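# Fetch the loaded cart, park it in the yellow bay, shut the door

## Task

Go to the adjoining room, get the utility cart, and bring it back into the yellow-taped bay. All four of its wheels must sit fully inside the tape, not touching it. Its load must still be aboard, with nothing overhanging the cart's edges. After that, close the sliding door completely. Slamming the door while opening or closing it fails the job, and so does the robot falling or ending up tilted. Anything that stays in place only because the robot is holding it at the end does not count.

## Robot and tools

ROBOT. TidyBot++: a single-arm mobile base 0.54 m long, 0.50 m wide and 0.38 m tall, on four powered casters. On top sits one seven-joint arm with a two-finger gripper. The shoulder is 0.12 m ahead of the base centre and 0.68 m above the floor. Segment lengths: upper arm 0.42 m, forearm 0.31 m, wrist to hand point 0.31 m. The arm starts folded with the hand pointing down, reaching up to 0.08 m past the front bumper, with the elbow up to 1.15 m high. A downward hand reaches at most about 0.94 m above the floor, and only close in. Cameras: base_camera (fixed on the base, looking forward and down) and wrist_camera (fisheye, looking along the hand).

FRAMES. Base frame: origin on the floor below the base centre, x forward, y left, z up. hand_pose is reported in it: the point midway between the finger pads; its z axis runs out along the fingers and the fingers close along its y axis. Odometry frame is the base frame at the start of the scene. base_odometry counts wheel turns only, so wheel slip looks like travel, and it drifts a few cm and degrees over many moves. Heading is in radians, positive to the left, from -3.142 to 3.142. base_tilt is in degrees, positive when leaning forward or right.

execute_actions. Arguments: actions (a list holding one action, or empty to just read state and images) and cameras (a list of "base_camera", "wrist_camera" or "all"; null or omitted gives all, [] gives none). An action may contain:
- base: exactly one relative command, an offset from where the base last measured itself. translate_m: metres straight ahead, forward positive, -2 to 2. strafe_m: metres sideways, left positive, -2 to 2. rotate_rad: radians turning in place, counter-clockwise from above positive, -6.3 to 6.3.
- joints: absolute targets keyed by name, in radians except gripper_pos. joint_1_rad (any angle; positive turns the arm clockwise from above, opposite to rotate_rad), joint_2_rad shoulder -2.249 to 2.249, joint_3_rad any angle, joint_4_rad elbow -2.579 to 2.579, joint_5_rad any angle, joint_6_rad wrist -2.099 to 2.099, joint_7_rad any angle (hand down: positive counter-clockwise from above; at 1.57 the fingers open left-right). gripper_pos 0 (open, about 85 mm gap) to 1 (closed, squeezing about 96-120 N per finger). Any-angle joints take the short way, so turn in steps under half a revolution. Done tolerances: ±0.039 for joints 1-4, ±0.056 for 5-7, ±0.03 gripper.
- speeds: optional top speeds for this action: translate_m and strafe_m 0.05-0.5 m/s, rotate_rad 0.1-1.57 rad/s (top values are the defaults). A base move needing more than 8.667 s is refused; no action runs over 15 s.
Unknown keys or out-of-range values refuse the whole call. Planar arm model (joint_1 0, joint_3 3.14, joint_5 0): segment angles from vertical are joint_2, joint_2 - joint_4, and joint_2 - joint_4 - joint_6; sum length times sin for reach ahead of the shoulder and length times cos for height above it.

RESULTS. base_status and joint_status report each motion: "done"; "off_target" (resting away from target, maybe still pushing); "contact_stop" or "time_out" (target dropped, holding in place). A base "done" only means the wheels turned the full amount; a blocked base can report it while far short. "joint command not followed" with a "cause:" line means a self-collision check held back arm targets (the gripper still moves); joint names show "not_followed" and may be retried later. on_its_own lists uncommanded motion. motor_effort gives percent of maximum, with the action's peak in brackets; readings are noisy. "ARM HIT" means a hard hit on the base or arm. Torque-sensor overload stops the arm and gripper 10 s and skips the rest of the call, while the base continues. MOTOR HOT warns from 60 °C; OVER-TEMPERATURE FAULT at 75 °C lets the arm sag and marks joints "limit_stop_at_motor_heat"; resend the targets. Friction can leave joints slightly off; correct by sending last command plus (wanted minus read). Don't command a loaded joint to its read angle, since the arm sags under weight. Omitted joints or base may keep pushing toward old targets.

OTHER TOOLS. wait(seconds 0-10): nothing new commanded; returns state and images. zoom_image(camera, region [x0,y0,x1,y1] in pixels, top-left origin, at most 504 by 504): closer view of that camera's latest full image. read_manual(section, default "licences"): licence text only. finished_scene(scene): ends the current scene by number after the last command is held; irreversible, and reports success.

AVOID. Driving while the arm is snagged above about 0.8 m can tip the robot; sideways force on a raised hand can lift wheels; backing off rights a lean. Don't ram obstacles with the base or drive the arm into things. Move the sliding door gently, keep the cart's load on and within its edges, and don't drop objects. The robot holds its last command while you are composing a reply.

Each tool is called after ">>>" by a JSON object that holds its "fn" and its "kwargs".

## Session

>>> {"fn": "execute_actions", "kwargs": {"actions": []}}

Scene clock: 0.00 s.
base_odometry: x=+0.000 y=+0.000 heading=+0.000 (m, m, rad; odometry frame)
base_tilt: forward=-0.2 right=+1.2 (deg)
base_status: not commanded
joint_positions: joint_1_rad=+0.033 joint_2_rad=-0.375 joint_3_rad=+3.177 joint_4_rad=-2.517 joint_5_rad=-0.004 joint_6_rad=-0.878 joint_7_rad=+1.512 gripper_pos=+0.000
joint_status: not commanded
motor_effort: joint_1_rad=+1 joint_2_rad=-1 joint_3_rad=+0 joint_4_rad=+15 joint_5_rad=-1 joint_6_rad=+1 joint_7_rad=+1 (%)
hand_pose: x=+0.2675 y=-0.0063 z=+0.5946 quat_wxyz=(-0.008, +0.996, -0.064, +0.061) (m; base frame)
pictures: base_camera, wrist_camera
camera_calibration (this result's frames):
wrist_camera: T_world_to_cam=[[-0.137655, -0.990117, -0.026835, 0.0415003], [-0.982612, 0.13992, -0.122048, 0.392778], [0.124597, 0.0095678, -0.992161, 0.691579], [0, 0, 0, 1]] pos_world=[0.305493, -0.0204842, 0.73521]
Images, in order (width x height): base_camera 644x364, wrist_camera 644x476.

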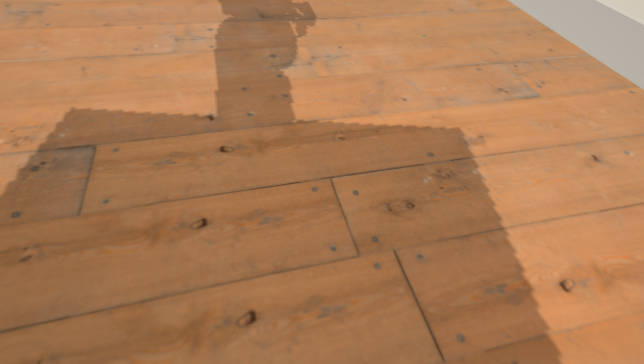

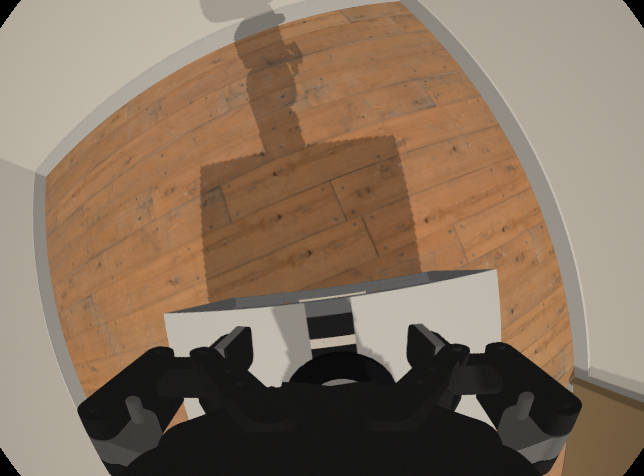

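>>> {"fn": "execute_actions", "kwargs": {"actions": [{"base": {"rotate_rad": -1.31}, "joints": {"joint_1_rad": 1.2, "joint_2_rad": -0.3, "joint_3_rad": 3.13, "joint_4_rad": -1.65, "joint_5_rad": 0.0, "joint_6_rad": -0.75, "joint_7_rad": 1.6}}]}}

Scene clock: 23.87 s.
base_odometry: x=+0.000 y=+0.000 heading=-1.309 (m, m, rad; odometry frame)
base_tilt: forward=-0.2 right=+1.3 (deg)
base_status: done
joint_positions: joint_1_rad=+1.188 joint_2_rad=-0.316 joint_3_rad=+3.145 joint_4_rad=-1.661 joint_5_rad=-0.004 joint_6_rad=-0.785 joint_7_rad=+1.570 gripper_pos=+0.000
joint_status: all done
motor_effort: joint_1_rad=+1(1) joint_2_rad=-9(9) joint_3_rad=+0(2) joint_4_rad=+21(22) joint_5_rad=+0(1) joint_6_rad=+8(8) joint_7_rad=+0(0) (%)
hand_pose: x=+0.2839 y=-0.4075 z=+0.9874 quat_wxyz=(+0.270, +0.723, -0.492, +0.403) (m; base frame)
pictures: base_camera, wrist_camera
camera_calibration (this result's frames):
wrist_camera: T_world_to_cam=[[-0.930176, -0.366704, -0.0173451, 0.126761], [-0.179855, 0.496387, -0.849266, 1.1484], [0.320039, -0.786847, -0.52768, 0.244358], [0, 0, 0, 1]] pos_world=[0.24625, -0.331293, 1.10644]
Images, in order (width x height): base_camera 644x364, wrist_camera 644x476.

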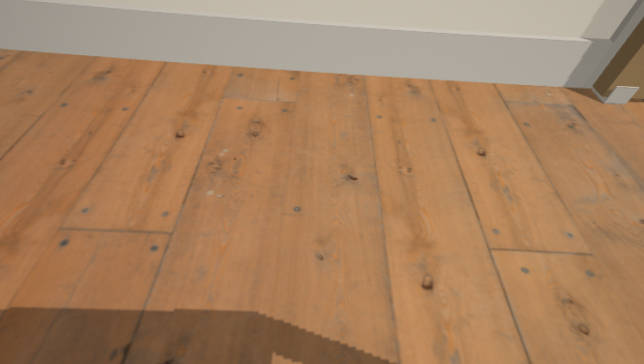

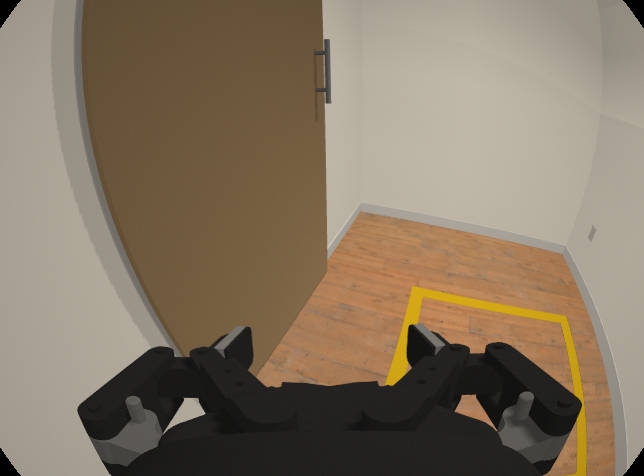

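>>> {"fn": "execute_actions", "kwargs": {"actions": [{"base": {"strafe_m": -1.52}, "joints": {"joint_1_rad": -0.012, "joint_6_rad": -0.195}}]}}

Scene clock: 53.37 s.
base_odometry: x=-1.469 y=-0.391 heading=-1.310 (m, m, rad; odometry frame)
base_tilt: forward=-0.2 right=+1.3 (deg)
base_status: done
joint_positions: joint_1_rad=-0.002 joint_2_rad=-0.310 joint_3_rad=+3.138 joint_4_rad=-1.660 joint_5_rad=-0.004 joint_6_rad=-0.230 joint_7_rad=+1.570 gripper_pos=+0.000
joint_status: all done
motor_effort: joint_1_rad=+0(1) joint_2_rad=-10(10) joint_3_rad=+0(2) joint_4_rad=+22(23) joint_5_rad=+0(1) joint_6_rad=+9(9) joint_7_rad=+0(0) (%)
hand_pose: x=+0.6088 y=+0.0049 z=+1.1482 quat_wxyz=(-0.004, +0.711, +0.001, +0.704) (m; base frame)
pictures: base_camera, wrist_camera
camera_calibration (this result's frames):
wrist_camera: T_world_to_cam=[[0.00823252, -0.999835, -0.016218, 0.013518], [-0.00757948, 0.0161556, -0.999841, 1.20904], [0.999937, 0.00835414, -0.00744522, -0.465363], [0, 0, 0, 1]] pos_world=[0.474387, -0.00212933, 1.2056]
Images, in order (width x height): base_camera 644x364, wrist_camera 644x476.

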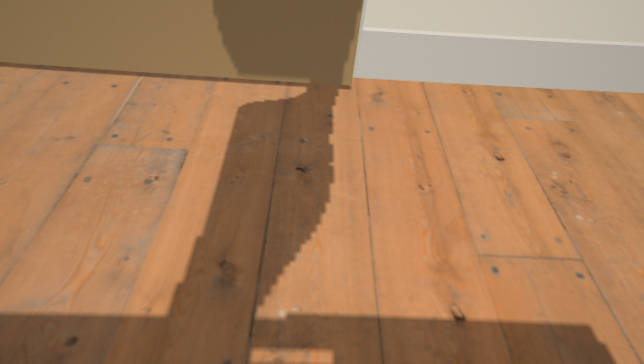

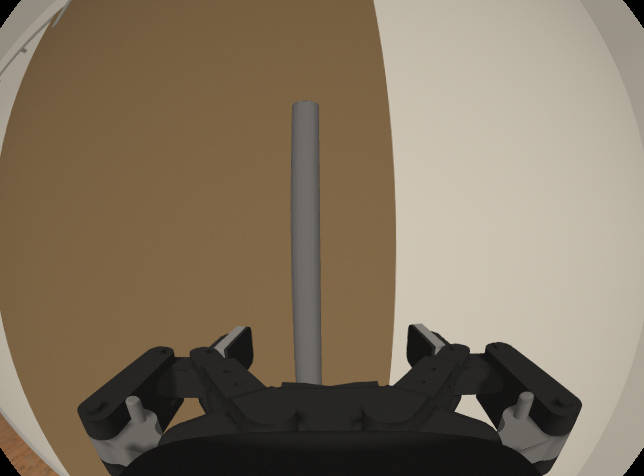

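>>> {"fn": "zoom_image", "kwargs": {"camera": "wrist_camera", "region": [260, 200, 420, 280]}}

Region (260, 200, 420, 280) of wrist_camera's 644x476 image, scaled by 3.150.

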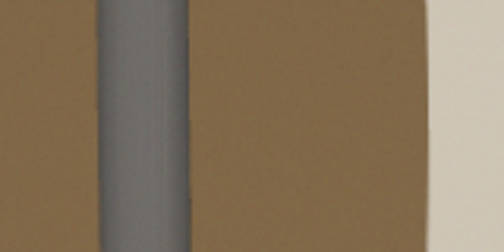

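>>> {"fn": "execute_actions", "kwargs": {"actions": [{"base": {"translate_m": 0.096}, "joints": {"joint_1_rad": -0.04}}]}}

Scene clock: 63.07 s.
base_odometry: x=-1.444 y=-0.484 heading=-1.310 (m, m, rad; odometry frame)
base_tilt: forward=-0.1 right=+1.3 (deg)
base_status: done
joint_positions: joint_1_rad=-0.031 joint_2_rad=-0.297 joint_3_rad=+3.136 joint_4_rad=-1.659 joint_5_rad=-0.004 joint_6_rad=-0.228 joint_7_rad=+1.570 gripper_pos=+0.000
joint_status: all done
motor_effort: joint_1_rad=+1(2) joint_2_rad=-10(13) joint_3_rad=+0(2) joint_4_rad=+22(23) joint_5_rad=-1(1) joint_6_rad=+9(10) joint_7_rad=+0(0) (%)
hand_pose: x=+0.6143 y=+0.0203 z=+1.1430 quat_wxyz=(-0.014, +0.714, +0.012, +0.700) (m; base frame)
pictures: base_camera, wrist_camera
camera_calibration (this result's frames):
wrist_camera: T_world_to_cam=[[0.0386233, -0.999129, -0.0158056, 0.00961554], [-0.0181799, 0.0151122, -0.999721, 1.21002], [0.999088, 0.0388999, -0.0175803, -0.459577], [0, 0, 0, 1]] pos_world=[0.480785, 0.00919865, 1.20175]
Images, in order (width x height): base_camera 644x364, wrist_camera 644x476.

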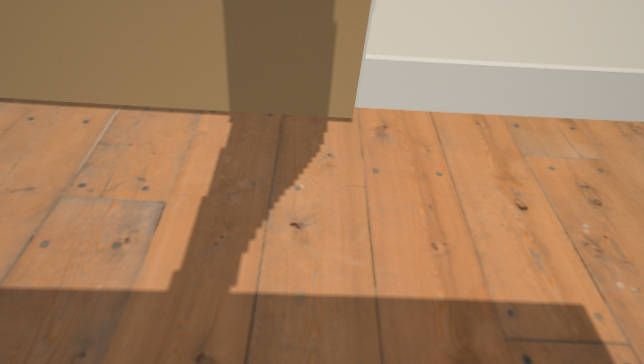

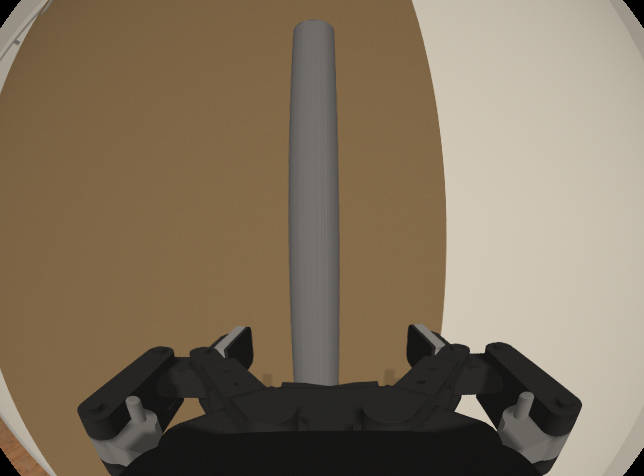

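>>> {"fn": "execute_actions", "kwargs": {"actions": [{"base": {"strafe_m": 0.9}, "joints": {"gripper_pos": 1.0}, "speeds": {"strafe_m": 0.25}}]}}

Scene clock: 72.50 s.
base_odometry: x=-0.574 y=-0.253 heading=-1.310 (m, m, rad; odometry frame)
base_tilt: forward=-0.2 right=+1.2 (deg)
base_status: done
joint_positions: joint_1_rad=-0.020 joint_2_rad=-0.305 joint_3_rad=+3.147 joint_4_rad=-1.665 joint_5_rad=-0.002 joint_6_rad=-0.223 joint_7_rad=+1.577 gripper_pos=+0.761
joint_status: gripper_pos off_target (ended at +0.761, target +1.000)
motor_effort: joint_1_rad=-2(18) joint_2_rad=-9(13) joint_3_rad=-1(21) joint_4_rad=+25(29) joint_5_rad=+0(5) joint_6_rad=+12(16) joint_7_rad=+2(2) (%)
hand_pose: x=+0.6114 y=+0.0082 z=+1.1449 quat_wxyz=(-0.005, +0.712, +0.007, +0.703) (m; base frame)
pictures: base_camera, wrist_camera
camera_calibration (this result's frames):
wrist_camera: T_world_to_cam=[[0.0174258, -0.999804, -0.00943418, 0.00331088], [-0.0103888, 0.00925405, -0.999903, 1.20762], [0.999794, 0.0175222, -0.0102255, -0.464878], [0, 0, 0, 1]] pos_world=[0.477271, 0.000280551, 1.20278]
Images, in order (width x height): base_camera 644x364, wrist_camera 644x476.

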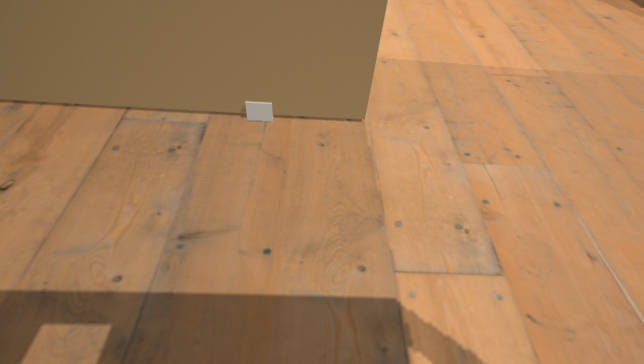

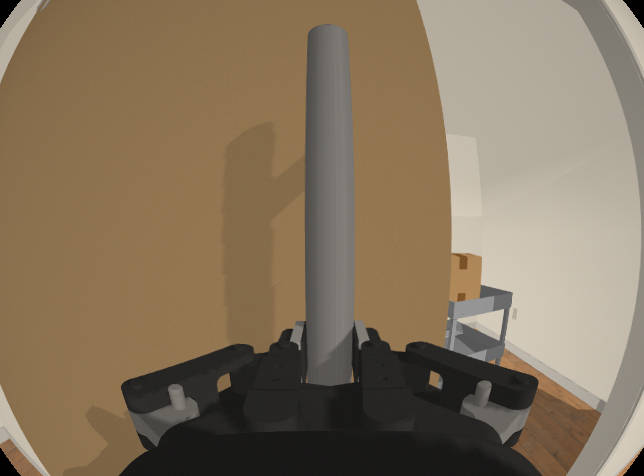

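>>> {"fn": "execute_actions", "kwargs": {"actions": [{"base": {"translate_m": -0.06}, "joints": {"gripper_pos": 0.0}}], "cameras": []}}

>>> {"fn": "execute_actions", "kwargs": {"actions": [{"base": {"strafe_m": -0.5}, "joints": {"joint_1_rad": 0.01, "joint_6_rad": -0.7, "gripper_pos": 0.47}}]}}

Scene clock: 83.33 s.
base_odometry: x=-0.590 y=-0.194 heading=-1.310 (m, m, rad; odometry frame)
base_tilt: forward=-0.1 right=+1.3 (deg)
base_status: done
joint_positions: joint_1_rad=-0.027 joint_2_rad=-0.307 joint_3_rad=+3.142 joint_4_rad=-1.650 joint_5_rad=-0.002 joint_6_rad=-0.205 joint_7_rad=+1.577 gripper_pos=+0.000
joint_status: all done
motor_effort: joint_1_rad=+0(2) joint_2_rad=-10(24) joint_3_rad=+0(2) joint_4_rad=+23(25) joint_5_rad=+0(1) joint_6_rad=+9(11) joint_7_rad=+1(1) (%)
hand_pose: x=+0.6091 y=+0.0142 z=+1.1610 quat_wxyz=(-0.008, +0.699, +0.011, +0.715) (m; base frame)
pictures: none
No camera images: the call's "cameras" was empty. Leave "cameras" out to get every camera's image.

Scene clock: 85.70 s.
base_odometry: x=-1.073 y=-0.323 heading=-1.311 (m, m, rad; odometry frame)
base_tilt: forward=-0.1 right=+1.3 (deg)
base_status: done
joint_positions: joint_1_rad=+0.002 joint_2_rad=-0.306 joint_3_rad=+3.136 joint_4_rad=-1.650 joint_5_rad=-0.002 joint_6_rad=-0.687 joint_7_rad=+1.577 gripper_pos=+0.470
joint_status: all done
motor_effort: joint_1_rad=+0(1) joint_2_rad=-10(10) joint_3_rad=+0(3) joint_4_rad=+22(24) joint_5_rad=+0(2) joint_6_rad=+9(10) joint_7_rad=+0(0) (%)
hand_pose: x=+0.5775 y=+0.0036 z=+1.0152 quat_wxyz=(+0.001, +0.850, +0.004, +0.527) (m; base frame)
pictures: base_camera, wrist_camera
camera_calibration (this result's frames):
wrist_camera: T_world_to_cam=[[0.00244951, -0.999977, -0.00634188, 0.00360409], [-0.44251, 0.00460327, -0.896752, 1.22244], [0.89676, 0.00500295, -0.442489, 0.0662141], [0, 0, 0, 1]] pos_world=[0.481557, -0.0023545, 1.12555]
Images, in order (width x height): base_camera 644x364, wrist_camera 644x476.

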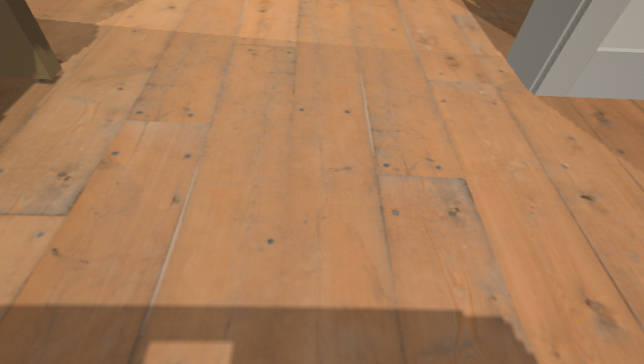

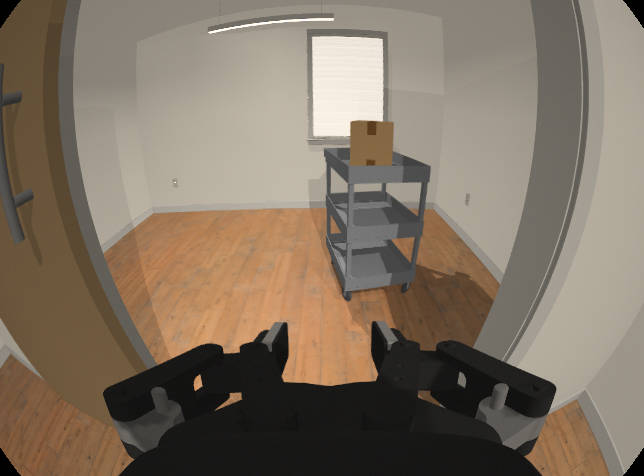

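>>> {"fn": "zoom_image", "kwargs": {"camera": "wrist_camera", "region": [300, 105, 460, 315]}}

Region (300, 105, 460, 315) of wrist_camera's 644x476 image, scaled by 2.400; it fills the left 384 columns of this view, and the rest is white.

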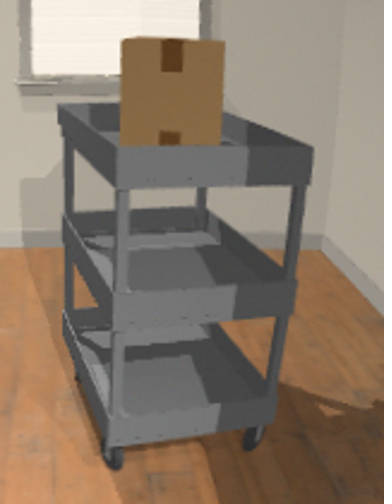

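>>> {"fn": "execute_actions", "kwargs": {"actions": [{"base": {"rotate_rad": 0.14}}], "cameras": []}}

>>> {"fn": "execute_actions", "kwargs": {"actions": [{"base": {"translate_m": 1.3}, "joints": {"joint_2_rad": 0.0, "joint_4_rad": -0.9, "joint_6_rad": -1.75}}]}}

Scene clock: 206.57 s.
base_odometry: x=-1.073 y=-0.323 heading=-1.171 (m, m, rad; odometry frame)
base_tilt: forward=-0.1 right=+1.3 (deg)
base_status: done
joint_positions: joint_1_rad=+0.005 joint_2_rad=-0.306 joint_3_rad=+3.130 joint_4_rad=-1.650 joint_5_rad=-0.002 joint_6_rad=-0.687 joint_7_rad=+1.577 gripper_pos=+0.470
joint_status: not commanded
motor_effort: joint_1_rad=+0(2) joint_2_rad=-9(11) joint_3_rad=+0(2) joint_4_rad=+22(23) joint_5_rad=+0(1) joint_6_rad=+8(9) joint_7_rad=+0(0) (%)
hand_pose: x=+0.5774 y=+0.0060 z=+1.0152 quat_wxyz=(+0.000, +0.850, +0.006, +0.527) (m; base frame)
pictures: none
No camera images: the call's "cameras" was empty. Leave "cameras" out to get every camera's image.

Scene clock: 210.53 s.
base_odometry: x=-0.565 y=-1.520 heading=-1.170 (m, m, rad; odometry frame)
base_tilt: forward=-0.2 right=+1.2 (deg)
base_status: done
joint_positions: joint_1_rad=+0.005 joint_2_rad=+0.000 joint_3_rad=+3.130 joint_4_rad=-0.912 joint_5_rad=-0.002 joint_6_rad=-1.717 joint_7_rad=+1.577 gripper_pos=+0.470
joint_status: all done
motor_effort: joint_1_rad=+0(2) joint_2_rad=-15(17) joint_3_rad=+0(2) joint_4_rad=+16(23) joint_5_rad=-1(1) joint_6_rad=+5(10) joint_7_rad=+0(0) (%)
hand_pose: x=+0.5201 y=+0.0049 z=+1.0240 quat_wxyz=(-0.001, +0.967, +0.007, +0.254) (m; base frame)
pictures: base_camera, wrist_camera
camera_calibration (this result's frames):
wrist_camera: T_world_to_cam=[[0.00445021, -0.999971, -0.00613194, 0.00382122], [-0.870003, -0.000848399, -0.493046, 1.01387], [0.493026, 0.00752896, -0.869982, 0.769237], [0, 0, 0, 1]] pos_world=[0.502798, -0.00111028, 1.16913]
Images, in order (width x height): base_camera 644x364, wrist_camera 644x476.

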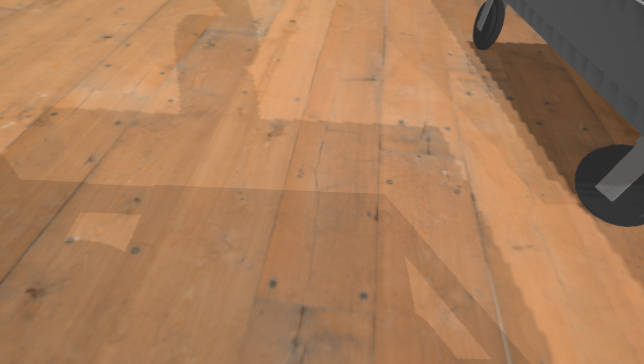

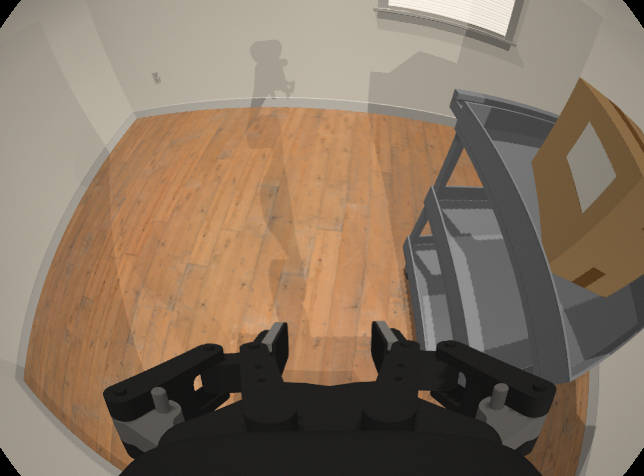

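>>> {"fn": "zoom_image", "kwargs": {"camera": "wrist_camera", "region": [430, 70, 590, 170]}}

Region (430, 70, 590, 170) of wrist_camera's 644x476 image, scaled by 3.150; it fills the top 315 rows of this view, and the rest is white.

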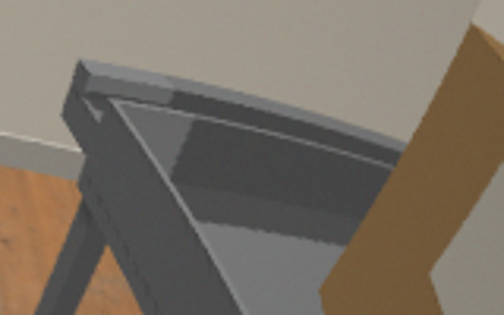

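>>> {"fn": "execute_actions", "kwargs": {"actions": [{"base": {"translate_m": 1.51}, "joints": {"joint_1_rad": -3.12, "joint_2_rad": 0.51, "joint_3_rad": 3.15, "joint_4_rad": -0.45, "joint_6_rad": -2.095, "joint_7_rad": 3.205}}]}}

Scene clock: 233.93 s.
base_odometry: x=+0.026 y=-2.909 heading=-1.169 (m, m, rad; odometry frame)
base_tilt: forward=-0.2 right=+1.3 (deg)
base_status: done
joint_positions: joint_1_rad=-3.114 joint_2_rad=+0.497 joint_3_rad=+3.135 joint_4_rad=-0.463 joint_5_rad=-0.002 joint_6_rad=-2.057 joint_7_rad=+3.176 gripper_pos=+0.470
joint_status: all done
joint sent to its limit — the command would take joint_6_rad past its lower limit, so that joint was sent only as far as its limit.
motor_effort: joint_1_rad=+1(2) joint_2_rad=-29(30) joint_3_rad=-1(1) joint_4_rad=+15(17) joint_5_rad=-1(1) joint_6_rad=+1(6) joint_7_rad=+0(1) (%)
hand_pose: x=-0.3778 y=+0.0098 z=+0.9230 quat_wxyz=(-0.044, -0.710, +0.701, +0.044) (m; base frame)
pictures: base_camera, wrist_camera
camera_calibration (this result's frames):
wrist_camera: T_world_to_cam=[[-0.992489, -0.000681826, 0.122333, -0.492928], [-0.00122398, 0.99999, -0.00435672, 0.050224], [-0.122329, -0.00447373, -0.99248, 1.00471], [0, 0, 0, 1]] pos_world=[-0.366259, -0.0460648, 1.05768]
Images, in order (width x height): base_camera 644x364, wrist_camera 644x476.

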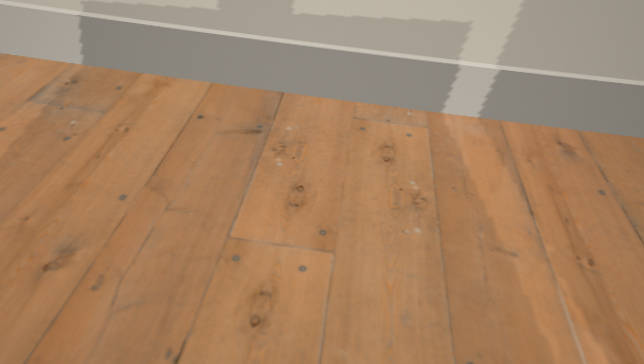

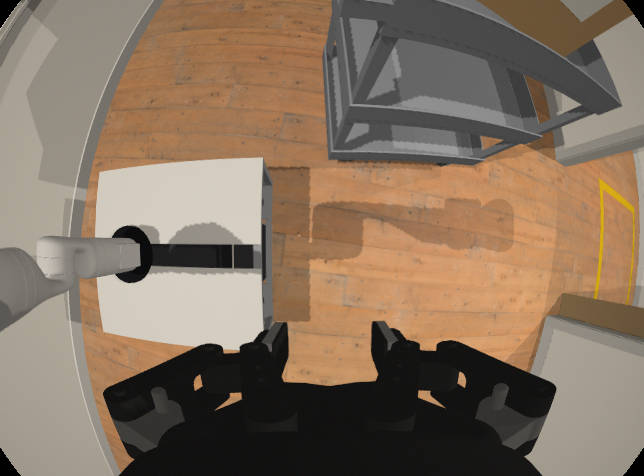

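>>> {"fn": "execute_actions", "kwargs": {"actions": [{"base": {"strafe_m": -0.575}, "joints": {"joint_1_rad": -3.15}}], "cameras": ["wrist_camera"]}}

Scene clock: 243.63 s.
base_odometry: x=-0.503 y=-3.135 heading=-1.168 (m, m, rad; odometry frame)
base_tilt: forward=-0.1 right=+1.3 (deg)
base_status: done
joint_positions: joint_1_rad=-3.151 joint_2_rad=+0.498 joint_3_rad=+3.140 joint_4_rad=-0.463 joint_5_rad=-0.002 joint_6_rad=-2.057 joint_7_rad=+3.176 gripper_pos=+0.470
joint_status: all done
motor_effort: joint_1_rad=+1(3) joint_2_rad=-30(32) joint_3_rad=+0(1) joint_4_rad=+15(15) joint_5_rad=+0(2) joint_6_rad=+2(2) joint_7_rad=+0(0) (%)
hand_pose: x=-0.3782 y=-0.0069 z=+0.9225 quat_wxyz=(-0.044, -0.722, +0.689, +0.043) (m; base frame)
pictures: wrist_camera
camera_calibration (this result's frames):
wrist_camera: T_world_to_cam=[[-0.992024, -0.0333049, 0.121567, -0.492569], [-0.0337944, 0.999427, -0.00196626, 0.0524669], [-0.121431, -0.00605885, -0.992581, 1.0046], [0, 0, 0, 1]] pos_world=[-0.364878, -0.0627551, 1.05713]
Images, in order (width x height): wrist_camera 644x476.

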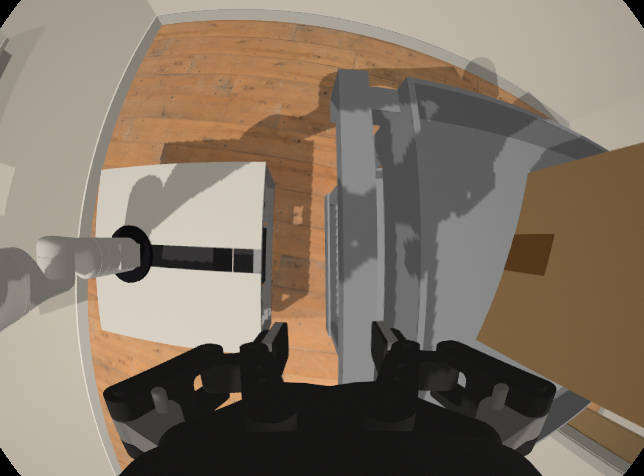

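>>> {"fn": "zoom_image", "kwargs": {"camera": "wrist_camera", "region": [240, 200, 480, 400]}}

Region (240, 200, 480, 400) of wrist_camera's 644x476 image, scaled by 2.100.

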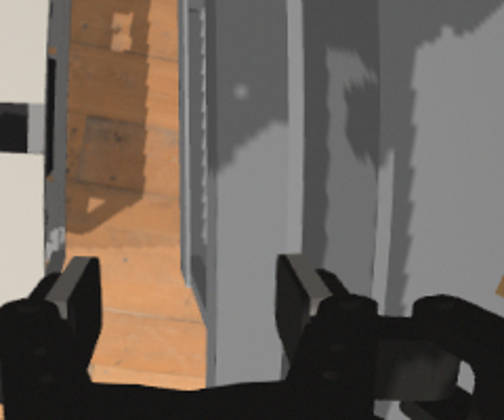

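>>> {"fn": "execute_actions", "kwargs": {"actions": [{"base": {"translate_m": -0.028}, "joints": {"joint_2_rad": 0.52, "joint_4_rad": -0.52, "joint_6_rad": -2.03}}], "cameras": ["wrist_camera"]}}

Scene clock: 263.17 s.
base_odometry: x=-0.515 y=-3.109 heading=-1.168 (m, m, rad; odometry frame)
base_tilt: forward=-0.1 right=+1.2 (deg)
base_status: done
joint_positions: joint_1_rad=-3.151 joint_2_rad=+0.523 joint_3_rad=+3.140 joint_4_rad=-0.513 joint_5_rad=-0.002 joint_6_rad=-2.057 joint_7_rad=+3.176 gripper_pos=+0.470
joint_status: all done
motor_effort: joint_1_rad=+0(1) joint_2_rad=-31(35) joint_3_rad=-1(1) joint_4_rad=+15(16) joint_5_rad=-1(1) joint_6_rad=+1(2) joint_7_rad=+1(1) (%)
hand_pose: x=-0.3767 y=-0.0069 z=+0.8958 quat_wxyz=(-0.018, -0.723, +0.691, +0.017) (m; base frame)
pictures: wrist_camera
camera_calibration (this result's frames):
wrist_camera: T_world_to_cam=[[-0.998332, -0.0333046, 0.0471547, -0.423606], [-0.0335174, 0.999431, -0.00372911, 0.0540895], [-0.0470037, -0.00530339, -0.998881, 1.01189], [0, 0, 0, 1]] pos_world=[-0.373524, -0.0628003, 1.03094]
Images, in order (width x height): wrist_camera 644x476.

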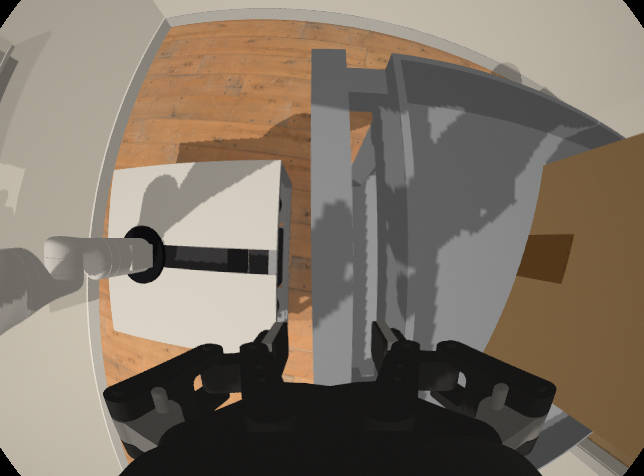

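>>> {"fn": "execute_actions", "kwargs": {"actions": [{"joints": {"joint_4_rad": -0.69, "joint_6_rad": -1.922}}], "cameras": ["wrist_camera"]}}

Scene clock: 271.07 s.
base_odometry: x=-0.515 y=-3.109 heading=-1.168 (m, m, rad; odometry frame)
base_tilt: forward=-0.2 right=+1.3 (deg)
base_status: not commanded
joint_positions: joint_1_rad=-3.151 joint_2_rad=+0.523 joint_3_rad=+3.140 joint_4_rad=-0.680 joint_5_rad=-0.002 joint_6_rad=-1.957 joint_7_rad=+3.176 gripper_pos=+0.470
joint_status: all done
motor_effort: joint_1_rad=+1(0) joint_2_rad=-32(32) joint_3_rad=+0(0) joint_4_rad=+16(17) joint_5_rad=-1(1) joint_6_rad=+0(1) joint_7_rad=+0(0) (%)
hand_pose: x=-0.3787 y=-0.0069 z=+0.8481 quat_wxyz=(+0.005, -0.723, +0.691, -0.007) (m; base frame)
pictures: wrist_camera
camera_calibration (this result's frames):
wrist_camera: T_world_to_cam=[[-0.999247, -0.0331648, -0.0201225, -0.366617], [-0.0330629, 0.999439, -0.00537409, 0.0554909], [0.0202894, -0.00470474, -0.999783, 0.990481], [0, 0, 0, 1]] pos_world=[-0.384603, -0.0629586, 0.983187]
Images, in order (width x height): wrist_camera 644x476.

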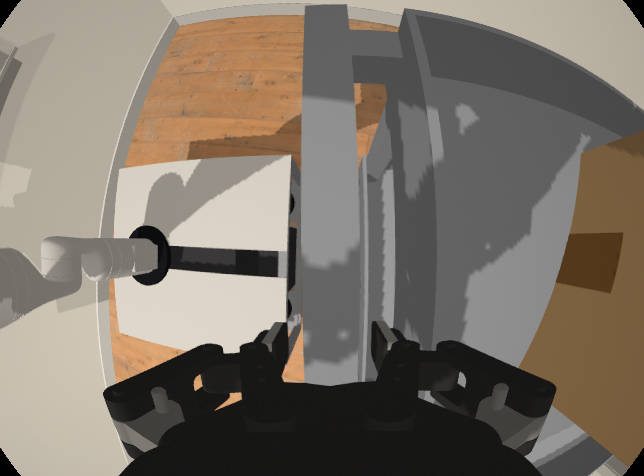

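>>> {"fn": "execute_actions", "kwargs": {"actions": [{"base": {"rotate_rad": -0.403}, "joints": {"gripper_pos": 1.0, "joint_1_rad": -3.525}, "speeds": {"rotate_rad": 0.45}}], "cameras": ["wrist_camera"]}}

Scene clock: 337.60 s.
base_odometry: x=-0.515 y=-3.109 heading=-1.570 (m, m, rad; odometry frame)
base_tilt: forward=-0.2 right=+1.3 (deg)
base_status: done
joint_positions: joint_1_rad=-3.488 joint_2_rad=+0.519 joint_3_rad=+3.151 joint_4_rad=-0.685 joint_5_rad=-0.003 joint_6_rad=-1.952 joint_7_rad=+3.199 gripper_pos=+0.741
joint_status: gripper_pos off_target (ended at +0.741, target +1.000); the others done
motor_effort: joint_1_rad=-4(5) joint_2_rad=-30(32) joint_3_rad=-2(3) joint_4_rad=+16(18) joint_5_rad=-3(5) joint_6_rad=+1(5) joint_7_rad=+1(4) (%)
hand_pose: x=-0.3498 y=-0.1678 z=+0.8485 quat_wxyz=(+0.006, -0.832, +0.554, -0.004) (m; base frame)
pictures: wrist_camera
camera_calibration (this result's frames):
wrist_camera: T_world_to_cam=[[-0.926925, -0.374891, -0.0163008, -0.378302], [-0.374924, 0.927055, -0.00111996, 0.0818505], [0.0155316, 0.00507344, -0.999867, 0.989551], [0, 0, 0, 1]] pos_world=[-0.335339, -0.222722, 0.983344]
Images, in order (width x height): wrist_camera 644x476.

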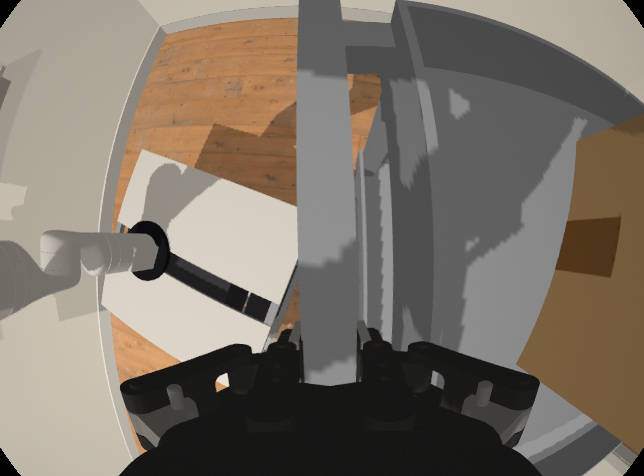

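>>> {"fn": "execute_actions", "kwargs": {"actions": [{"base": {"strafe_m": -0.26}, "joints": {"joint_7_rad": 2.76}, "speeds": {"strafe_m": 0.3}}], "cameras": ["wrist_camera"]}}

Scene clock: 343.67 s.
base_odometry: x=-0.775 y=-3.109 heading=-1.571 (m, m, rad; odometry frame)
base_tilt: forward=-0.2 right=+1.2 (deg)
base_status: done
joint_positions: joint_1_rad=-3.487 joint_2_rad=+0.517 joint_3_rad=+3.171 joint_4_rad=-0.689 joint_5_rad=+0.007 joint_6_rad=-1.945 joint_7_rad=+2.750 gripper_pos=+0.741
joint_status: all done
motor_effort: joint_1_rad=-7(10) joint_2_rad=-33(33) joint_3_rad=-5(6) joint_4_rad=+15(20) joint_5_rad=-4(7) joint_6_rad=-1(9) joint_7_rad=+6(13) (%)
hand_pose: x=-0.3541 y=-0.1585 z=+0.8485 quat_wxyz=(+0.008, -0.680, +0.733, +0.008) (m; base frame)
pictures: wrist_camera
camera_calibration (this result's frames):
wrist_camera: T_world_to_cam=[[-0.996217, 0.0868823, -0.00163896, -0.34265], [0.0868307, 0.996012, 0.0204868, 0.227708], [0.00341236, 0.020267, -0.999789, 0.987607], [0, 0, 0, 1]] pos_world=[-0.364496, -0.217046, 0.982172]
Images, in order (width x height): wrist_camera 644x476.

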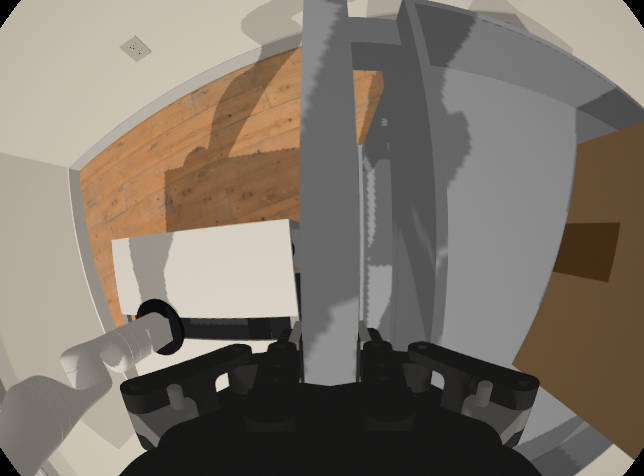

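>>> {"fn": "execute_actions", "kwargs": {"actions": [{"base": {"translate_m": -0.65}, "joints": {"joint_1_rad": -3.365, "joint_3_rad": 3.14, "joint_7_rad": 2.925}, "speeds": {"translate_m": 0.4}}], "cameras": ["wrist_camera"]}}

Scene clock: 365.73 s.
base_odometry: x=-0.775 y=-2.459 heading=-1.571 (m, m, rad; odometry frame)
base_tilt: forward=-0.2 right=+1.2 (deg)
base_status: done
joint_positions: joint_1_rad=-3.343 joint_2_rad=+0.517 joint_3_rad=+3.152 joint_4_rad=-0.688 joint_5_rad=+0.007 joint_6_rad=-1.952 joint_7_rad=+2.895 gripper_pos=+0.741
joint_status: all done
motor_effort: joint_1_rad=-5(7) joint_2_rad=-32(34) joint_3_rad=-5(5) joint_4_rad=+16(26) joint_5_rad=-6(6) joint_6_rad=+2(17) joint_7_rad=+4(8) (%)
hand_pose: x=-0.3686 y=-0.0950 z=+0.8489 quat_wxyz=(+0.009, -0.687, +0.727, +0.001) (m; base frame)
pictures: wrist_camera
camera_calibration (this result's frames):
wrist_camera: T_world_to_cam=[[-0.997532, 0.0689384, -0.0133438, -0.354873], [0.0687714, 0.997553, 0.0125974, 0.165943], [0.0141796, 0.0116486, -0.999832, 0.989974], [0, 0, 0, 1]] pos_world=[-0.379447, -0.152604, 0.982982]
Images, in order (width x height): wrist_camera 644x476.

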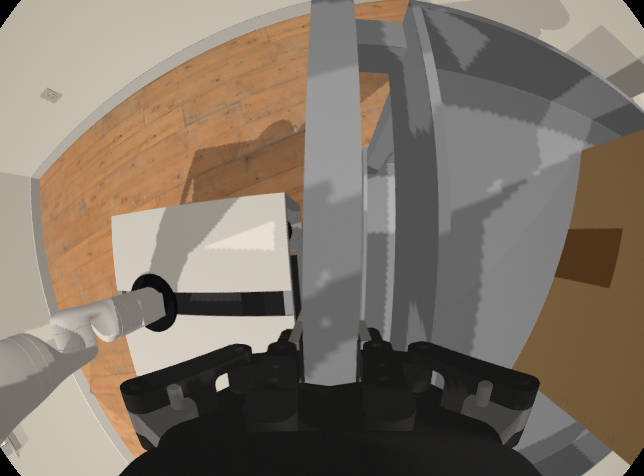

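>>> {"fn": "execute_actions", "kwargs": {"actions": [{"base": {"rotate_rad": 0.26}, "joints": {"joint_1_rad": -3.13, "joint_7_rad": 2.80}, "speeds": {"rotate_rad": 0.4}}], "cameras": []}}

>>> {"fn": "execute_actions", "kwargs": {"actions": [{"base": {"strafe_m": 0.25}, "joints": {"joint_1_rad": -3.30, "joint_7_rad": 2.95}, "speeds": {"strafe_m": 0.3}}]}}

Scene clock: 394.60 s.
base_odometry: x=-0.775 y=-2.458 heading=-1.312 (m, m, rad; odometry frame)
base_tilt: forward=-0.3 right=+1.3 (deg)
base_status: done
joint_positions: joint_1_rad=-3.147 joint_2_rad=+0.517 joint_3_rad=+3.150 joint_4_rad=-0.688 joint_5_rad=+0.009 joint_6_rad=-1.949 joint_7_rad=+2.826 gripper_pos=+0.741
joint_status: all done
motor_effort: joint_1_rad=+1(8) joint_2_rad=-33(34) joint_3_rad=+0(6) joint_4_rad=+15(17) joint_5_rad=+0(7) joint_6_rad=+0(3) joint_7_rad=+1(6) (%)
hand_pose: x=-0.3786 y=+0.0016 z=+0.8488 quat_wxyz=(+0.009, -0.585, +0.811, +0.001) (m; base frame)
pictures: none
No camera images: the call's "cameras" was empty. Leave "cameras" out to get every camera's image.

Scene clock: 396.37 s.
base_odometry: x=-0.533 y=-2.394 heading=-1.311 (m, m, rad; odometry frame)
base_tilt: forward=-0.2 right=+1.3 (deg)
base_status: done
joint_positions: joint_1_rad=-3.301 joint_2_rad=+0.517 joint_3_rad=+3.143 joint_4_rad=-0.689 joint_5_rad=+0.008 joint_6_rad=-1.935 joint_7_rad=+2.942 gripper_pos=+0.741
joint_status: all done
motor_effort: joint_1_rad=+1(5) joint_2_rad=-33(34) joint_3_rad=+0(4) joint_4_rad=+14(19) joint_5_rad=-1(3) joint_6_rad=-2(9) joint_7_rad=-2(12) (%)
hand_pose: x=-0.3767 y=-0.0780 z=+0.8486 quat_wxyz=(+0.002, -0.691, +0.723, +0.004) (m; base frame)
pictures: base_camera, wrist_camera
camera_calibration (this result's frames):
wrist_camera: T_world_to_cam=[[-0.998397, 0.0565882, 0.000569204, -0.377194], [0.0565906, 0.998381, 0.00569965, 0.150838], [-0.00024575, 0.00572273, -0.999984, 0.983817], [0, 0, 0, 1]] pos_world=[-0.384884, -0.13488, 0.983156]
Images, in order (width x height): base_camera 644x364, wrist_camera 644x476.

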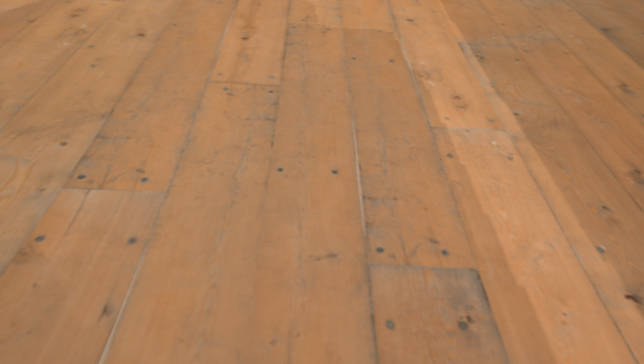

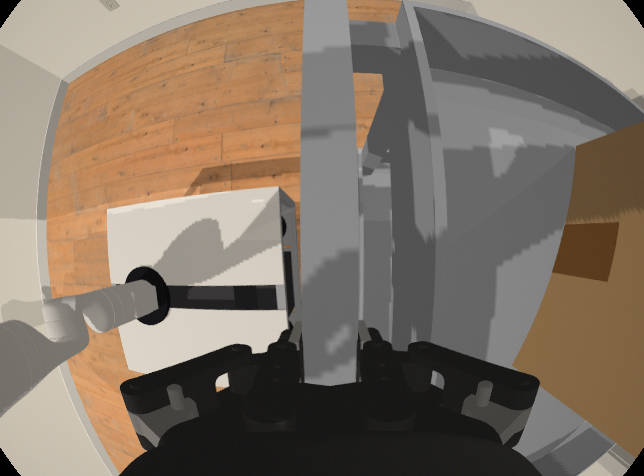

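>>> {"fn": "execute_actions", "kwargs": {"actions": [{"base": {"translate_m": -0.7}, "speeds": {"translate_m": 0.45}}]}}

Scene clock: 409.63 s.
base_odometry: x=-0.712 y=-1.717 heading=-1.312 (m, m, rad; odometry frame)
base_tilt: forward=-0.2 right=+1.3 (deg)
base_status: done
joint_positions: joint_1_rad=-3.306 joint_2_rad=+0.517 joint_3_rad=+3.139 joint_4_rad=-0.688 joint_5_rad=+0.008 joint_6_rad=-1.939 joint_7_rad=+2.942 gripper_pos=+0.741
joint_status: not commanded
motor_effort: joint_1_rad=+1(5) joint_2_rad=-32(35) joint_3_rad=+0(3) joint_4_rad=+16(25) joint_5_rad=-2(2) joint_6_rad=+2(14) joint_7_rad=-2(4) (%)
hand_pose: x=-0.3750 y=-0.0818 z=+0.8488 quat_wxyz=(+0.003, -0.694, +0.720, +0.002) (m; base frame)
pictures: base_camera, wrist_camera
camera_calibration (this result's frames):
wrist_camera: T_world_to_cam=[[-0.998845, 0.047946, -0.00300635, -0.373081], [0.0479324, 0.998841, 0.00444321, 0.152393], [0.0032159, 0.00429398, -0.999986, 0.985247], [0, 0, 0, 1]] pos_world=[-0.383123, -0.138559, 0.983434]
Images, in order (width x height): base_camera 644x364, wrist_camera 644x476.

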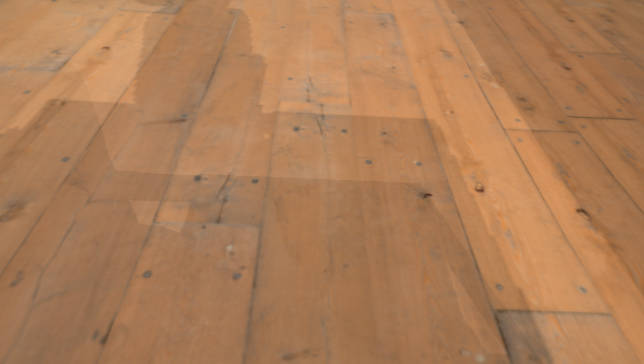

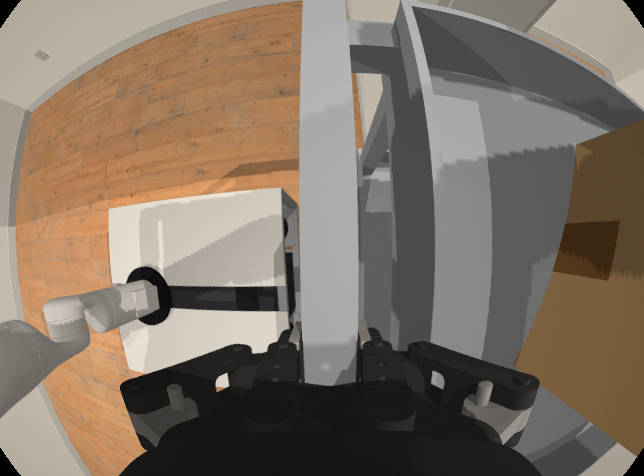

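>>> {"fn": "execute_actions", "kwargs": {"actions": [{"base": {"translate_m": -0.8}, "joints": {"joint_1_rad": -3.345, "joint_7_rad": 2.86}, "speeds": {"translate_m": 0.45}}]}}

Scene clock: 432.30 s.
base_odometry: x=-0.917 y=-0.944 heading=-1.312 (m, m, rad; odometry frame)
base_tilt: forward=-0.2 right=+1.3 (deg)
base_status: done
joint_positions: joint_1_rad=-3.352 joint_2_rad=+0.517 joint_3_rad=+3.134 joint_4_rad=-0.687 joint_5_rad=+0.008 joint_6_rad=-1.941 joint_7_rad=+2.861 gripper_pos=+0.742
joint_status: all done
motor_effort: joint_1_rad=+1(6) joint_2_rad=-31(33) joint_3_rad=+0(2) joint_4_rad=+16(25) joint_5_rad=+0(3) joint_6_rad=+3(13) joint_7_rad=+1(4) (%)
hand_pose: x=-0.3699 y=-0.1060 z=+0.8489 quat_wxyz=(+0.003, -0.683, +0.730, +0.001) (m; base frame)
pictures: base_camera, wrist_camera
camera_calibration (this result's frames):
wrist_camera: T_world_to_cam=[[-0.996846, 0.0792484, -0.0040932, -0.361926], [0.079238, 0.996852, 0.00264626, 0.189245], [0.00429003, 0.00231358, -0.999988, 0.985624], [0, 0, 0, 1]] pos_world=[-0.380008, -0.162248, 0.98363]
Images, in order (width x height): base_camera 644x364, wrist_camera 644x476.

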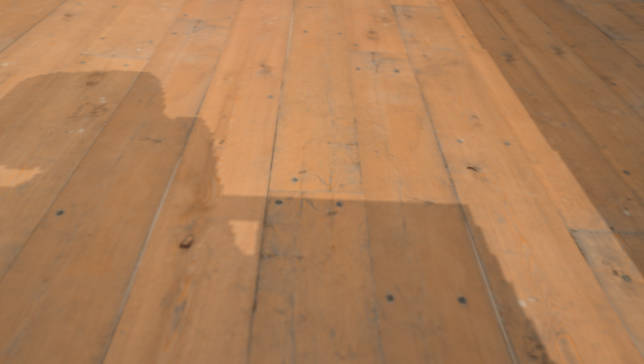

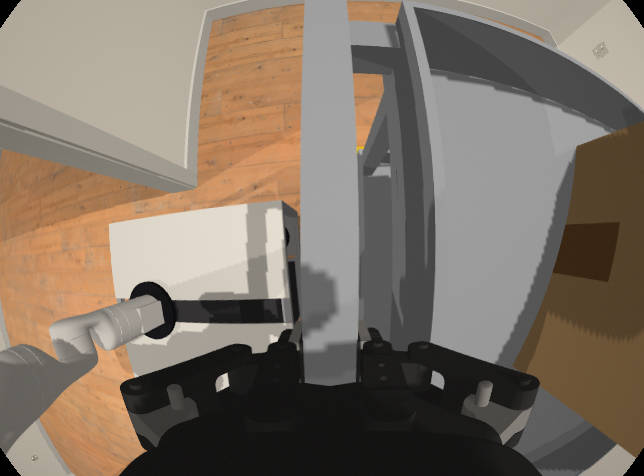

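>>> {"fn": "execute_actions", "kwargs": {"actions": [{"base": {"translate_m": -0.46}, "speeds": {"translate_m": 0.4}}]}}

Scene clock: 443.67 s.
base_odometry: x=-1.035 y=-0.499 heading=-1.312 (m, m, rad; odometry frame)
base_tilt: forward=-0.2 right=+1.3 (deg)
base_status: done
joint_positions: joint_1_rad=-3.352 joint_2_rad=+0.517 joint_3_rad=+3.134 joint_4_rad=-0.687 joint_5_rad=+0.008 joint_6_rad=-1.940 joint_7_rad=+2.861 gripper_pos=+0.742
joint_status: not commanded
motor_effort: joint_1_rad=+0(6) joint_2_rad=-31(34) joint_3_rad=-1(3) joint_4_rad=+16(25) joint_5_rad=+0(3) joint_6_rad=+3(13) joint_7_rad=+0(3) (%)
hand_pose: x=-0.3702 y=-0.1060 z=+0.8489 quat_wxyz=(+0.002, -0.683, +0.730, +0.001) (m; base frame)
pictures: base_camera, wrist_camera
camera_calibration (this result's frames):
wrist_camera: T_world_to_cam=[[-0.996849, 0.0792451, -0.0036255, -0.362545], [0.0792369, 0.996853, 0.00235051, 0.18955], [0.00380036, 0.00205583, -0.999991, 0.985371], [0, 0, 0, 1]] pos_world=[-0.380166, -0.162249, 0.983602]
Images, in order (width x height): base_camera 644x364, wrist_camera 644x476.

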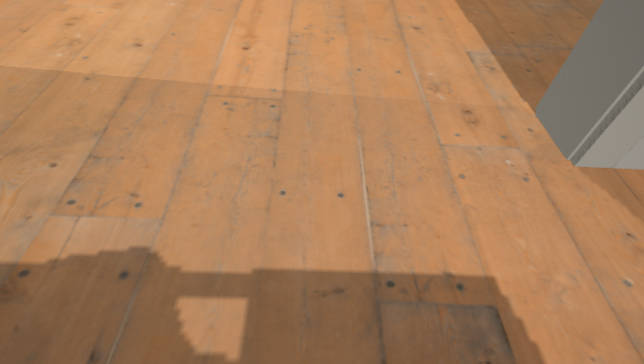

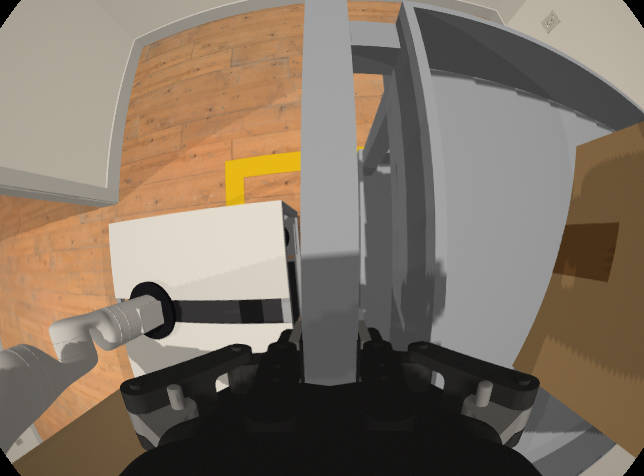

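>>> {"fn": "execute_actions", "kwargs": {"actions": [{"joints": {"gripper_pos": 0.47, "joint_2_rad": 0.425, "joint_4_rad": -0.575}}], "cameras": ["wrist_camera"]}}

Scene clock: 468.17 s.
base_odometry: x=-1.035 y=-0.499 heading=-1.312 (m, m, rad; odometry frame)
base_tilt: forward=-0.2 right=+1.3 (deg)
base_status: not commanded
joint_positions: joint_1_rad=-3.352 joint_2_rad=+0.419 joint_3_rad=+3.134 joint_4_rad=-0.579 joint_5_rad=+0.008 joint_6_rad=-1.940 joint_7_rad=+2.861 gripper_pos=+0.470
joint_status: all done
motor_effort: joint_1_rad=+0(1) joint_2_rad=-28(38) joint_3_rad=+0(1) joint_4_rad=+15(22) joint_5_rad=+0(1) joint_6_rad=+2(7) joint_7_rad=+0(1) (%)
hand_pose: x=-0.3679 y=-0.1056 z=+0.9316 quat_wxyz=(-0.086, -0.679, +0.727, +0.054) (m; base frame)
pictures: wrist_camera
camera_calibration (this result's frames):
wrist_camera: T_world_to_cam=[[-0.977716, 0.0837584, 0.192499, -0.535209], [0.0740874, 0.995626, -0.0569125, 0.241884], [-0.196424, -0.0413824, -0.979645, 0.970899], [0, 0, 0, 1]] pos_world=[-0.350495, -0.15582, 1.06793]
Images, in order (width x height): wrist_camera 644x476.

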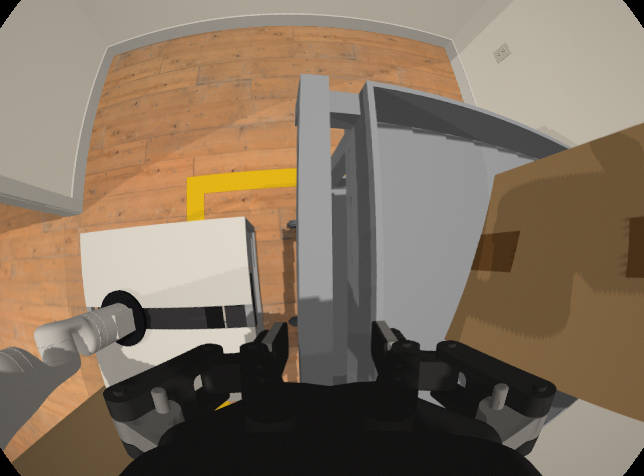

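>>> {"fn": "zoom_image", "kwargs": {"camera": "wrist_camera", "region": [170, 150, 370, 340]}}

Region (170, 150, 370, 340) of wrist_camera's 644x476 image, scaled by 2.520; it fills the top 479 rows of this view, and the rest is white.

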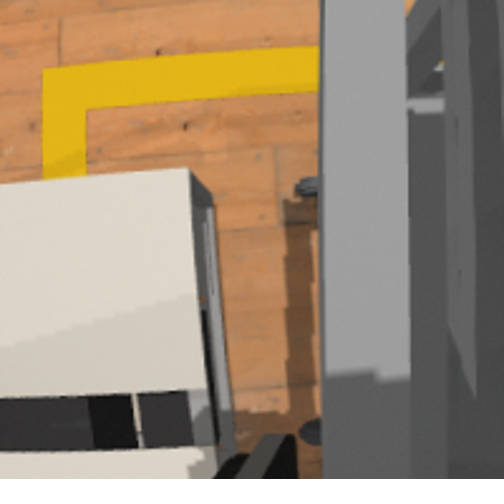

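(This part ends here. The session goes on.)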